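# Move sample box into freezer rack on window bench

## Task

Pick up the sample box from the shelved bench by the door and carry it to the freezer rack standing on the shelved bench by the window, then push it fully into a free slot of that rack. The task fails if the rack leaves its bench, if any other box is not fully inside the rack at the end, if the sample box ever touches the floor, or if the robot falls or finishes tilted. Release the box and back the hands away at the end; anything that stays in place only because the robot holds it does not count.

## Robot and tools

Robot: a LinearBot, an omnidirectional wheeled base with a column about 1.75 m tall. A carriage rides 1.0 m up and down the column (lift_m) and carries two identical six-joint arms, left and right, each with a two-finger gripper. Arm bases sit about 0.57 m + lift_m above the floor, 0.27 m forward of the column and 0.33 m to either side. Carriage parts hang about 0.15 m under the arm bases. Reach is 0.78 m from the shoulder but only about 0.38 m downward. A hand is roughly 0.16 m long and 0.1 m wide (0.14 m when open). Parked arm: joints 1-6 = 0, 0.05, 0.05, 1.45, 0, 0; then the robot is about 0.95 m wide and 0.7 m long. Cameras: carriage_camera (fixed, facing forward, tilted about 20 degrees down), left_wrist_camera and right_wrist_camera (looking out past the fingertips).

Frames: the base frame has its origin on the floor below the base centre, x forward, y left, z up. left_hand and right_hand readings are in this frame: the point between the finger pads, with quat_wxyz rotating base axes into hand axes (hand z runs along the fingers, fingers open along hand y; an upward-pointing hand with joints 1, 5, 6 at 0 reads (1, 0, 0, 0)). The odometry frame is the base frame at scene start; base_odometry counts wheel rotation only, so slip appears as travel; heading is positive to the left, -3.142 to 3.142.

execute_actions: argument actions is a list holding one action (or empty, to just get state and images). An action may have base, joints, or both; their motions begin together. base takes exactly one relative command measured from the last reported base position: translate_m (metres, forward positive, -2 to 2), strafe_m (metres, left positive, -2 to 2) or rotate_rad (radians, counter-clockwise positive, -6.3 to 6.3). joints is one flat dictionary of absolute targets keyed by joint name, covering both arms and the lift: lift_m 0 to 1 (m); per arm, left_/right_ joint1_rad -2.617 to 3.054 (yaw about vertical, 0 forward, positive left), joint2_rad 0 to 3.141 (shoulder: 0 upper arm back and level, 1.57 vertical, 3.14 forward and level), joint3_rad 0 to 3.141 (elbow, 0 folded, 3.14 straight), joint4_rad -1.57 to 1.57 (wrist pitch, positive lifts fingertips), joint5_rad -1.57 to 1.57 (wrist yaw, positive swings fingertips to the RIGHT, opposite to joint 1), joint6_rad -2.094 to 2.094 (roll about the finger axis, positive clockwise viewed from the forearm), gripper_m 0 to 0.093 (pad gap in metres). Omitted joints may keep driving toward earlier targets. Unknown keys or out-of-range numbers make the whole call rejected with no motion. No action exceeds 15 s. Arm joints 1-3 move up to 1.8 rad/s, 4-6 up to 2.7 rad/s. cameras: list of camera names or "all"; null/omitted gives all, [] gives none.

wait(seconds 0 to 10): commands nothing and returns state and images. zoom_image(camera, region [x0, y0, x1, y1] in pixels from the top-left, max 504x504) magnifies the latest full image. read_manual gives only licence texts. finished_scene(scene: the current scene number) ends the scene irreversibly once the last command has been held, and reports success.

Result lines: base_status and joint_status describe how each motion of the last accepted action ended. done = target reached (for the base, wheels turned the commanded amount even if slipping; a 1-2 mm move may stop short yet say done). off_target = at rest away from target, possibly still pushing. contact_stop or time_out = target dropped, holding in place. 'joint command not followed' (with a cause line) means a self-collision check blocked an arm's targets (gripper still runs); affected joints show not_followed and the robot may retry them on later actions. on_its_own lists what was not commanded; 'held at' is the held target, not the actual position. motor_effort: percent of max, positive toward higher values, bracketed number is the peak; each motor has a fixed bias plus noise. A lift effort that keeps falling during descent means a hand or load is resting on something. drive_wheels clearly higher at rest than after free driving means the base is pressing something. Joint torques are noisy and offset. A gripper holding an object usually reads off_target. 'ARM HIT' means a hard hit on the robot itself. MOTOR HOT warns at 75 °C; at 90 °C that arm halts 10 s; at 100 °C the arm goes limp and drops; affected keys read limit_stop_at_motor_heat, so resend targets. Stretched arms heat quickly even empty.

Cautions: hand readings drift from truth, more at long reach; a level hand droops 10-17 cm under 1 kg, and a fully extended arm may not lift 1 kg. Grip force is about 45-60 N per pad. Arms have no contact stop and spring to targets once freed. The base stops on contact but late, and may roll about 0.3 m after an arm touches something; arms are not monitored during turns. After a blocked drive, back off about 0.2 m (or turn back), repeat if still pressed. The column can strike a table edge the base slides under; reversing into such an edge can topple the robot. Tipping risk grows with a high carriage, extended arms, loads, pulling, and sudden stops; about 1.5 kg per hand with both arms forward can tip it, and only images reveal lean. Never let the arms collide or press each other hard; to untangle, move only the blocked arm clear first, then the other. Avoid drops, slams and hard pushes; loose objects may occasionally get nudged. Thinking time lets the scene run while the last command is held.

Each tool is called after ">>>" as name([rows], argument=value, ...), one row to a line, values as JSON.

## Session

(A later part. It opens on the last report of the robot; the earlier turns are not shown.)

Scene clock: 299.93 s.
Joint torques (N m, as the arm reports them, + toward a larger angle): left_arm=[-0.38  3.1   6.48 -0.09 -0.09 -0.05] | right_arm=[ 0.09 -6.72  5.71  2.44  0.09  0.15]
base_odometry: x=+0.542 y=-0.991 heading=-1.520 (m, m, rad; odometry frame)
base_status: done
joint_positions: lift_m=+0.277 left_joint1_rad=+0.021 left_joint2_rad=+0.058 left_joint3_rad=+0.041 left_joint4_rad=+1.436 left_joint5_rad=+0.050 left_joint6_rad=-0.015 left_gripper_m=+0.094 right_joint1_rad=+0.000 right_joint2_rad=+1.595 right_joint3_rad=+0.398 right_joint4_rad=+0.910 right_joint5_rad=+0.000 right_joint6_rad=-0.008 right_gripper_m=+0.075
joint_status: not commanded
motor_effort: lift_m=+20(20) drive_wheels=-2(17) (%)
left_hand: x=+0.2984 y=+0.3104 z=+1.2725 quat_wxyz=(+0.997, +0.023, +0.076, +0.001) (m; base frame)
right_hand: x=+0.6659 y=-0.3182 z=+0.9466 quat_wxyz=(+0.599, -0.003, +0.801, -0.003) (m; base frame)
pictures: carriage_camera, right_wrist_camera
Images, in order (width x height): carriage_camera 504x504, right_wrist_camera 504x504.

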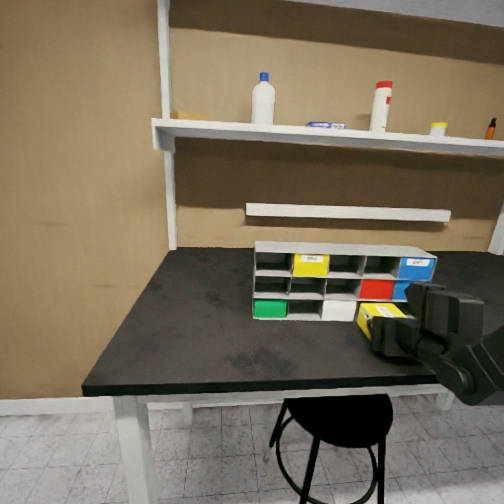

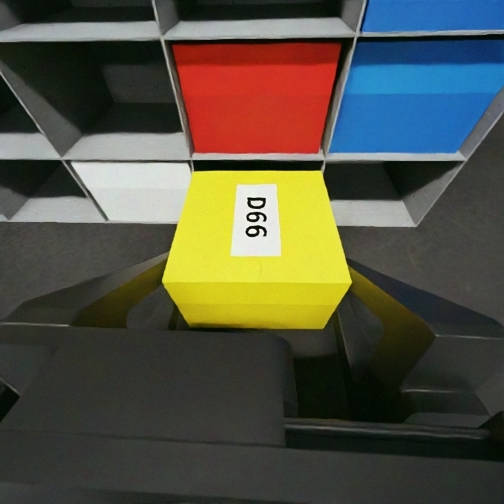

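>>> execute_actions([
  {"base": {"translate_m": 0.015}},
], cameras=["right_wrist_camera", "carriage_camera"])

>>> zoom_image(camera="right_wrist_camera", region=[150, 100, 370, 240])

>>> zoom_image(camera="carriage_camera", region=[310, 270, 430, 360])

Scene clock: 306.20 s.
Joint torques (N m, as the arm reports them, + toward a larger angle): left_arm=[-0.38  3.07  6.38 -0.12 -0.09 -0.04] | right_arm=[-0.01 -6.73  5.76  2.44  0.09  0.15]
base_odometry: x=+0.543 y=-1.006 heading=-1.519 (m, m, rad; odometry frame)
base_status: done
joint_positions: lift_m=+0.277 left_joint1_rad=+0.021 left_joint2_rad=+0.058 left_joint3_rad=+0.041 left_joint4_rad=+1.436 left_joint5_rad=+0.050 left_joint6_rad=-0.015 left_gripper_m=+0.094 right_joint1_rad=+0.000 right_joint2_rad=+1.595 right_joint3_rad=+0.398 right_joint4_rad=+0.910 right_joint5_rad=+0.000 right_joint6_rad=-0.008 right_gripper_m=+0.075
joint_status: not commanded
motor_effort: lift_m=+20(20) drive_wheels=+0(13) (%)
left_hand: x=+0.2983 y=+0.3104 z=+1.2726 quat_wxyz=(+0.997, +0.023, +0.076, +0.001) (m; base frame)
right_hand: x=+0.6660 y=-0.3182 z=+0.9467 quat_wxyz=(+0.599, -0.003, +0.801, -0.003) (m; base frame)
pictures: carriage_camera, right_wrist_camera
Images, in order (width x height): carriage_camera 504x504, right_wrist_camera 504x504.

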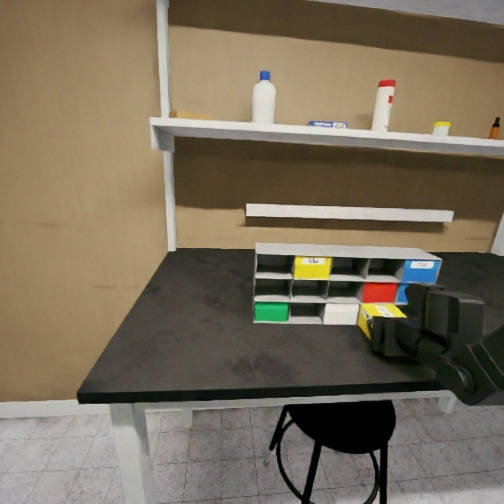

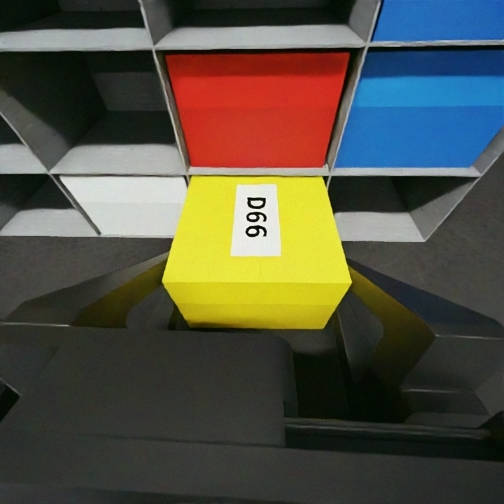

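Region (150, 100, 370, 240) of right_wrist_camera's 504x504 image, scaled by 2.291, with more detail than that image has; it fills the top 321 rows of this view, and the rest is white.

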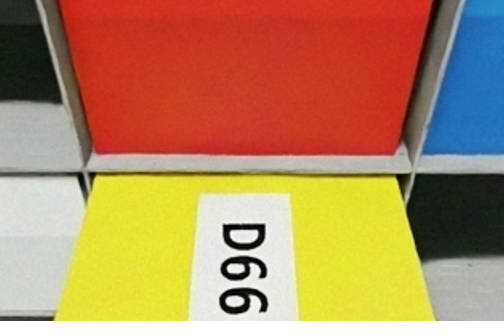

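Region (310, 270, 430, 360) of carriage_camera's 504x504 image, scaled by 4.200, with more detail than that image has; it fills the top 378 rows of this view, and the rest is white.

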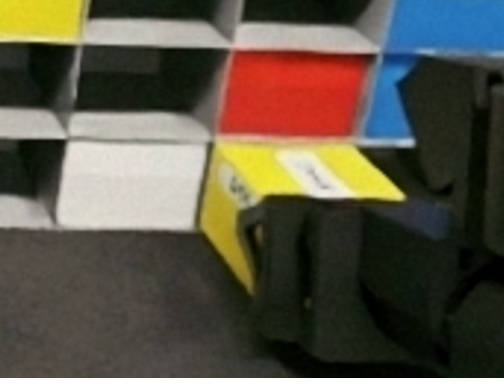

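>>> execute_actions([
  {"base": {"translate_m": 0.025}},
], cameras=["right_wrist_camera", "carriage_camera"])

>>> zoom_image(camera="carriage_camera", region=[310, 270, 430, 360])

Scene clock: 313.97 s.
Joint torques (N m, as the arm reports them, + toward a larger angle): left_arm=[-0.38  3.1   6.43 -0.08 -0.09 -0.05] | right_arm=[ 0.02 -6.63  5.8   2.43  0.09  0.15]
base_odometry: x=+0.544 y=-1.030 heading=-1.519 (m, m, rad; odometry frame)
base_status: done
joint_positions: lift_m=+0.277 left_joint1_rad=+0.021 left_joint2_rad=+0.058 left_joint3_rad=+0.041 left_joint4_rad=+1.434 left_joint5_rad=+0.050 left_joint6_rad=-0.015 left_gripper_m=+0.094 right_joint1_rad=+0.000 right_joint2_rad=+1.595 right_joint3_rad=+0.398 right_joint4_rad=+0.911 right_joint5_rad=+0.000 right_joint6_rad=-0.008 right_gripper_m=+0.075
joint_status: not commanded
motor_effort: lift_m=+20(20) drive_wheels=+4(12) (%)
left_hand: x=+0.2987 y=+0.3104 z=+1.2725 quat_wxyz=(+0.997, +0.023, +0.077, +0.001) (m; base frame)
right_hand: x=+0.6660 y=-0.3182 z=+0.9469 quat_wxyz=(+0.599, -0.003, +0.801, -0.003) (m; base frame)
pictures: carriage_camera, right_wrist_camera
Images, in order (width x height): carriage_camera 504x504, right_wrist_camera 504x504.

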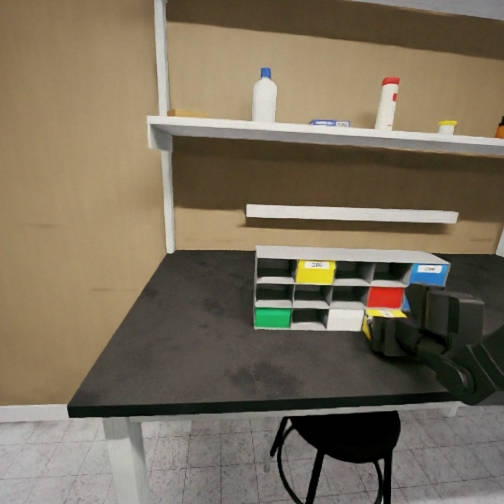

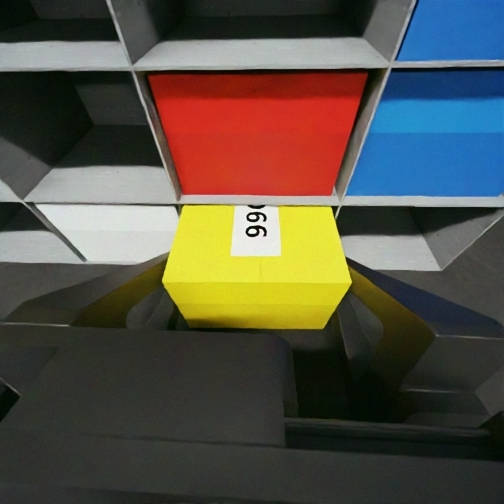

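Region (310, 270, 430, 360) of carriage_camera's 504x504 image, scaled by 4.200, with more detail than that image has; it fills the top 378 rows of this view, and the rest is white.

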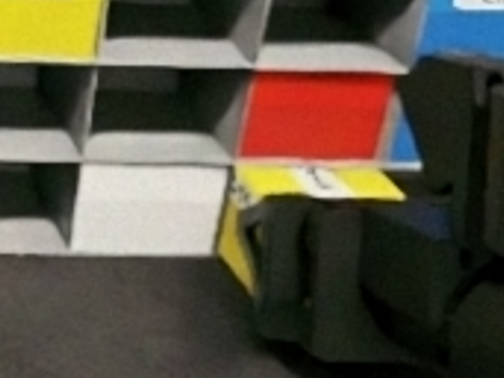

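Release, back off, partly close, and push.

>>> execute_actions([
  {"joints": {"right_gripper_m": 0.093}},
], cameras=[])

>>> execute_actions([
  {"base": {"translate_m": -0.045}},
], cameras=["right_wrist_camera"])

Scene clock: 321.30 s.
Joint torques (N m, as the arm reports them, + toward a larger angle): left_arm=[-0.39  3.1   6.44 -0.09 -0.09 -0.05] | right_arm=[-0.02 -6.59  5.82  2.32  0.09  0.15]
base_odometry: x=+0.544 y=-1.030 heading=-1.519 (m, m, rad; odometry frame)
base_status: not commanded
joint_positions: lift_m=+0.277 left_joint1_rad=+0.021 left_joint2_rad=+0.058 left_joint3_rad=+0.041 left_joint4_rad=+1.434 left_joint5_rad=+0.050 left_joint6_rad=-0.015 left_gripper_m=+0.094 right_joint1_rad=+0.000 right_joint2_rad=+1.595 right_joint3_rad=+0.398 right_joint4_rad=+0.922 right_joint5_rad=+0.000 right_joint6_rad=-0.008 right_gripper_m=+0.093
joint_status: all done
motor_effort: lift_m=+20(20) drive_wheels=+4(4) (%)
left_hand: x=+0.2987 y=+0.3104 z=+1.2725 quat_wxyz=(+0.997, +0.023, +0.077, +0.001) (m; base frame)
right_hand: x=+0.6667 y=-0.3182 z=+0.9494 quat_wxyz=(+0.603, -0.003, +0.797, -0.003) (m; base frame)
pictures: none
No camera images: the call's "cameras" was empty. Leave "cameras" out to get every camera's image.

Scene clock: 322.53 s.
Joint torques (N m, as the arm reports them, + toward a larger angle): left_arm=[-0.38  3.13  6.46 -0.08 -0.09 -0.05] | right_arm=[ 0.01 -6.55  5.85  2.29  0.09  0.15]
base_odometry: x=+0.542 y=-0.986 heading=-1.519 (m, m, rad; odometry frame)
base_status: done
joint_positions: lift_m=+0.277 left_joint1_rad=+0.021 left_joint2_rad=+0.058 left_joint3_rad=+0.041 left_joint4_rad=+1.434 left_joint5_rad=+0.050 left_joint6_rad=-0.015 left_gripper_m=+0.094 right_joint1_rad=+0.000 right_joint2_rad=+1.595 right_joint3_rad=+0.398 right_joint4_rad=+0.925 right_joint5_rad=+0.000 right_joint6_rad=-0.008 right_gripper_m=+0.093
joint_status: not commanded
motor_effort: lift_m=+20(20) drive_wheels=+3(8) (%)
left_hand: x=+0.2987 y=+0.3104 z=+1.2725 quat_wxyz=(+0.997, +0.023, +0.077, +0.001) (m; base frame)
right_hand: x=+0.6670 y=-0.3182 z=+0.9502 quat_wxyz=(+0.605, -0.003, +0.796, -0.003) (m; base frame)
pictures: right_wrist_camera
Images, in order (width x height): right_wrist_camera 504x504.

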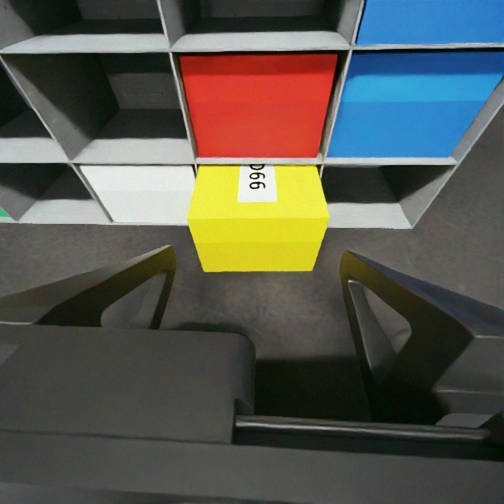

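>>> execute_actions([
  {"joints": {"right_gripper_m": 0.03, "lift_m": 0.271}},
], cameras=[])

>>> execute_actions([
  {"base": {"translate_m": 0.055}},
], cameras=["right_wrist_camera", "carriage_camera"])

Scene clock: 330.33 s.
Joint torques (N m, as the arm reports them, + toward a larger angle): left_arm=[-0.37  3.13  6.42 -0.09 -0.09 -0.04] | right_arm=[-0.03 -6.6   5.8   2.27  0.1   0.15]
base_odometry: x=+0.542 y=-0.986 heading=-1.519 (m, m, rad; odometry frame)
base_status: not commanded
joint_positions: lift_m=+0.271 left_joint1_rad=+0.021 left_joint2_rad=+0.058 left_joint3_rad=+0.041 left_joint4_rad=+1.434 left_joint5_rad=+0.050 left_joint6_rad=-0.015 left_gripper_m=+0.094 right_joint1_rad=+0.000 right_joint2_rad=+1.595 right_joint3_rad=+0.398 right_joint4_rad=+0.928 right_joint5_rad=+0.000 right_joint6_rad=-0.008 right_gripper_m=+0.030
joint_status: all done
motor_effort: lift_m=+20(19) drive_wheels=+0(1) (%)
left_hand: x=+0.2987 y=+0.3104 z=+1.2665 quat_wxyz=(+0.997, +0.023, +0.077, +0.001) (m; base frame)
right_hand: x=+0.6671 y=-0.3182 z=+0.9447 quat_wxyz=(+0.606, -0.003, +0.796, -0.003) (m; base frame)
pictures: none
No camera images: the call's "cameras" was empty. Leave "cameras" out to get every camera's image.

Scene clock: 331.57 s.
Joint torques (N m, as the arm reports them, + toward a larger angle): left_arm=[-0.38  3.1   6.45 -0.07 -0.09 -0.05] | right_arm=[ 0.   -6.59  5.79  2.25  0.09  0.15]
base_odometry: x=+0.545 y=-1.040 heading=-1.519 (m, m, rad; odometry frame)
base_status: done
joint_positions: lift_m=+0.271 left_joint1_rad=+0.021 left_joint2_rad=+0.058 left_joint3_rad=+0.041 left_joint4_rad=+1.434 left_joint5_rad=+0.050 left_joint6_rad=-0.015 left_gripper_m=+0.094 right_joint1_rad=+0.000 right_joint2_rad=+1.595 right_joint3_rad=+0.398 right_joint4_rad=+0.928 right_joint5_rad=+0.000 right_joint6_rad=-0.008 right_gripper_m=+0.030
joint_status: not commanded
motor_effort: lift_m=+20(20) drive_wheels=+1(11) (%)
left_hand: x=+0.2988 y=+0.3104 z=+1.2665 quat_wxyz=(+0.997, +0.023, +0.077, +0.001) (m; base frame)
right_hand: x=+0.6671 y=-0.3182 z=+0.9448 quat_wxyz=(+0.606, -0.003, +0.796, -0.003) (m; base frame)
pictures: carriage_camera, right_wrist_camera
Images, in order (width x height): carriage_camera 504x504, right_wrist_camera 504x504.

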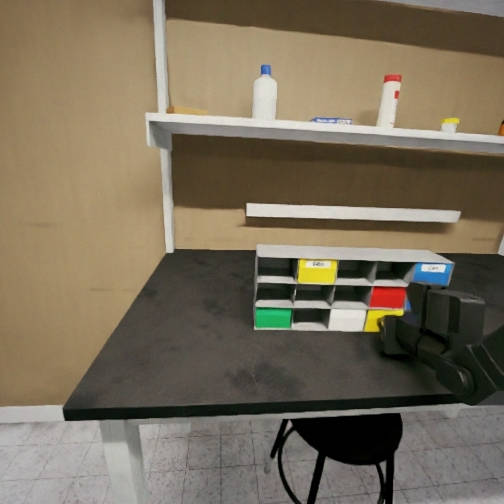

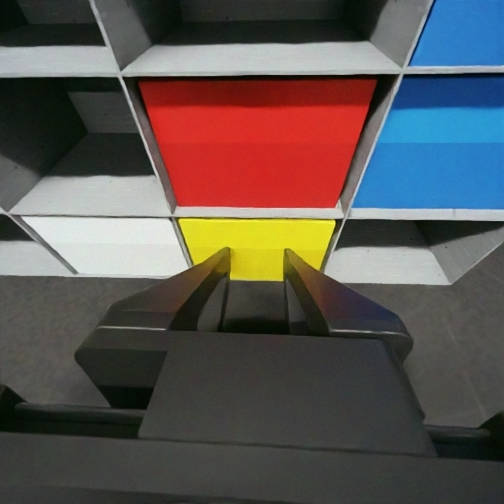

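>>> execute_actions([
  {"base": {"translate_m": 0.007}},
], cameras=["right_wrist_camera"])

>>> zoom_image(camera="right_wrist_camera", region=[60, 190, 380, 310])

Scene clock: 338.43 s.
Joint torques (N m, as the arm reports them, + toward a larger angle): left_arm=[-0.35  3.14  6.41 -0.06 -0.09 -0.05] | right_arm=[ 0.01 -6.54  5.83  2.26  0.09  0.15]
base_odometry: x=+0.545 y=-1.047 heading=-1.519 (m, m, rad; odometry frame)
base_status: done
joint_positions: lift_m=+0.271 left_joint1_rad=+0.021 left_joint2_rad=+0.058 left_joint3_rad=+0.041 left_joint4_rad=+1.433 left_joint5_rad=+0.050 left_joint6_rad=-0.015 left_gripper_m=+0.094 right_joint1_rad=+0.000 right_joint2_rad=+1.595 right_joint3_rad=+0.398 right_joint4_rad=+0.928 right_joint5_rad=+0.000 right_joint6_rad=-0.008 right_gripper_m=+0.030
joint_status: not commanded
motor_effort: lift_m=+20(20) drive_wheels=+1(11) (%)
left_hand: x=+0.2989 y=+0.3104 z=+1.2664 quat_wxyz=(+0.997, +0.023, +0.078, +0.001) (m; base frame)
right_hand: x=+0.6672 y=-0.3182 z=+0.9449 quat_wxyz=(+0.606, -0.003, +0.795, -0.003) (m; base frame)
pictures: right_wrist_camera
Images, in order (width x height): right_wrist_camera 504x504.

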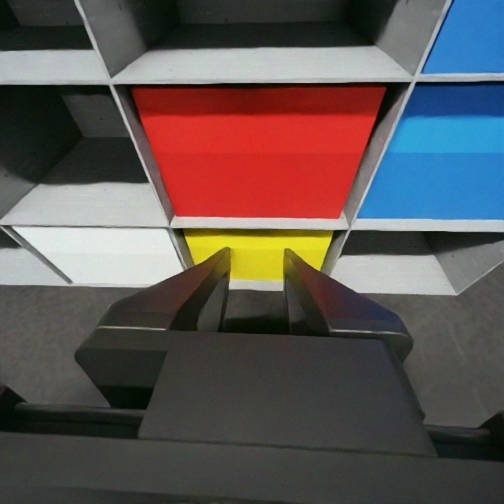

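Region (60, 190, 380, 310) of right_wrist_camera's 504x504 image, scaled by 1.575, with more detail than that image has; it fills the top 189 rows of this view, and the rest is white.

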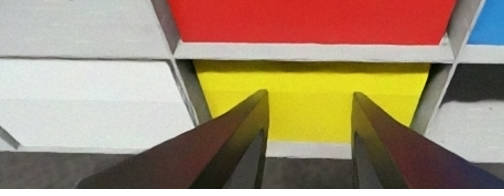

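>>> execute_actions([
  {"base": {"translate_m": -0.35}},
], cameras=["right_wrist_camera", "carriage_camera"])

>>> zoom_image(camera="right_wrist_camera", region=[0, 0, 400, 200])

Scene clock: 351.50 s.
Joint torques (N m, as the arm reports them, + toward a larger angle): left_arm=[-0.37  3.12  6.4  -0.08 -0.09 -0.05] | right_arm=[ 0.04 -6.54  5.8   2.25  0.09  0.15]
base_odometry: x=+0.527 y=-0.698 heading=-1.519 (m, m, rad; odometry frame)
base_status: done
joint_positions: lift_m=+0.271 left_joint1_rad=+0.021 left_joint2_rad=+0.058 left_joint3_rad=+0.041 left_joint4_rad=+1.433 left_joint5_rad=+0.050 left_joint6_rad=-0.015 left_gripper_m=+0.094 right_joint1_rad=+0.000 right_joint2_rad=+1.595 right_joint3_rad=+0.398 right_joint4_rad=+0.929 right_joint5_rad=+0.000 right_joint6_rad=-0.008 right_gripper_m=+0.030
joint_status: not commanded
motor_effort: lift_m=+20(20) drive_wheels=+1(20) (%)
left_hand: x=+0.2991 y=+0.3104 z=+1.2664 quat_wxyz=(+0.997, +0.023, +0.078, +0.001) (m; base frame)
right_hand: x=+0.6672 y=-0.3182 z=+0.9450 quat_wxyz=(+0.606, -0.003, +0.795, -0.003) (m; base frame)
pictures: carriage_camera, right_wrist_camera
Images, in order (width x height): carriage_camera 504x504, right_wrist_camera 504x504.

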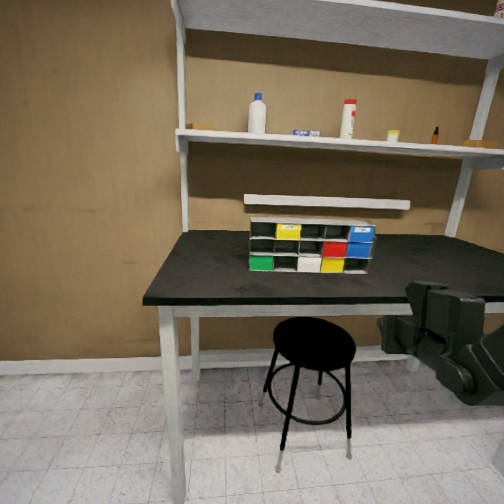

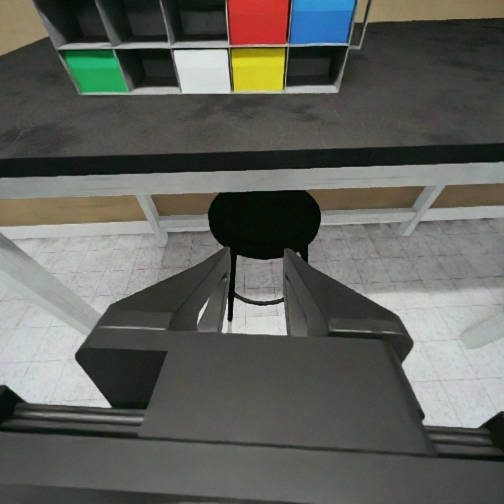

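Region (0, 0, 400, 200) of right_wrist_camera's 504x504 image, scaled by 1.260, with more detail than that image has.

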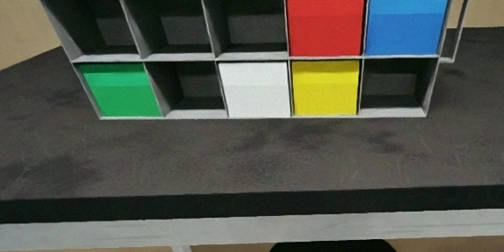

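>>> zoom_image(camera="carriage_camera", region=[240, 205, 390, 285])

Region (240, 205, 390, 285) of carriage_camera's 504x504 image, scaled by 3.360, with more detail than that image has; it fills the top 269 rows of this view, and the rest is white.

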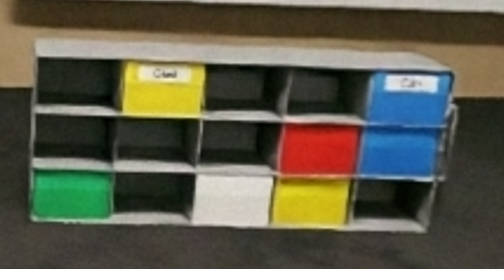

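>>> finished_scene(scene=1)

The scene is finished: the task was done.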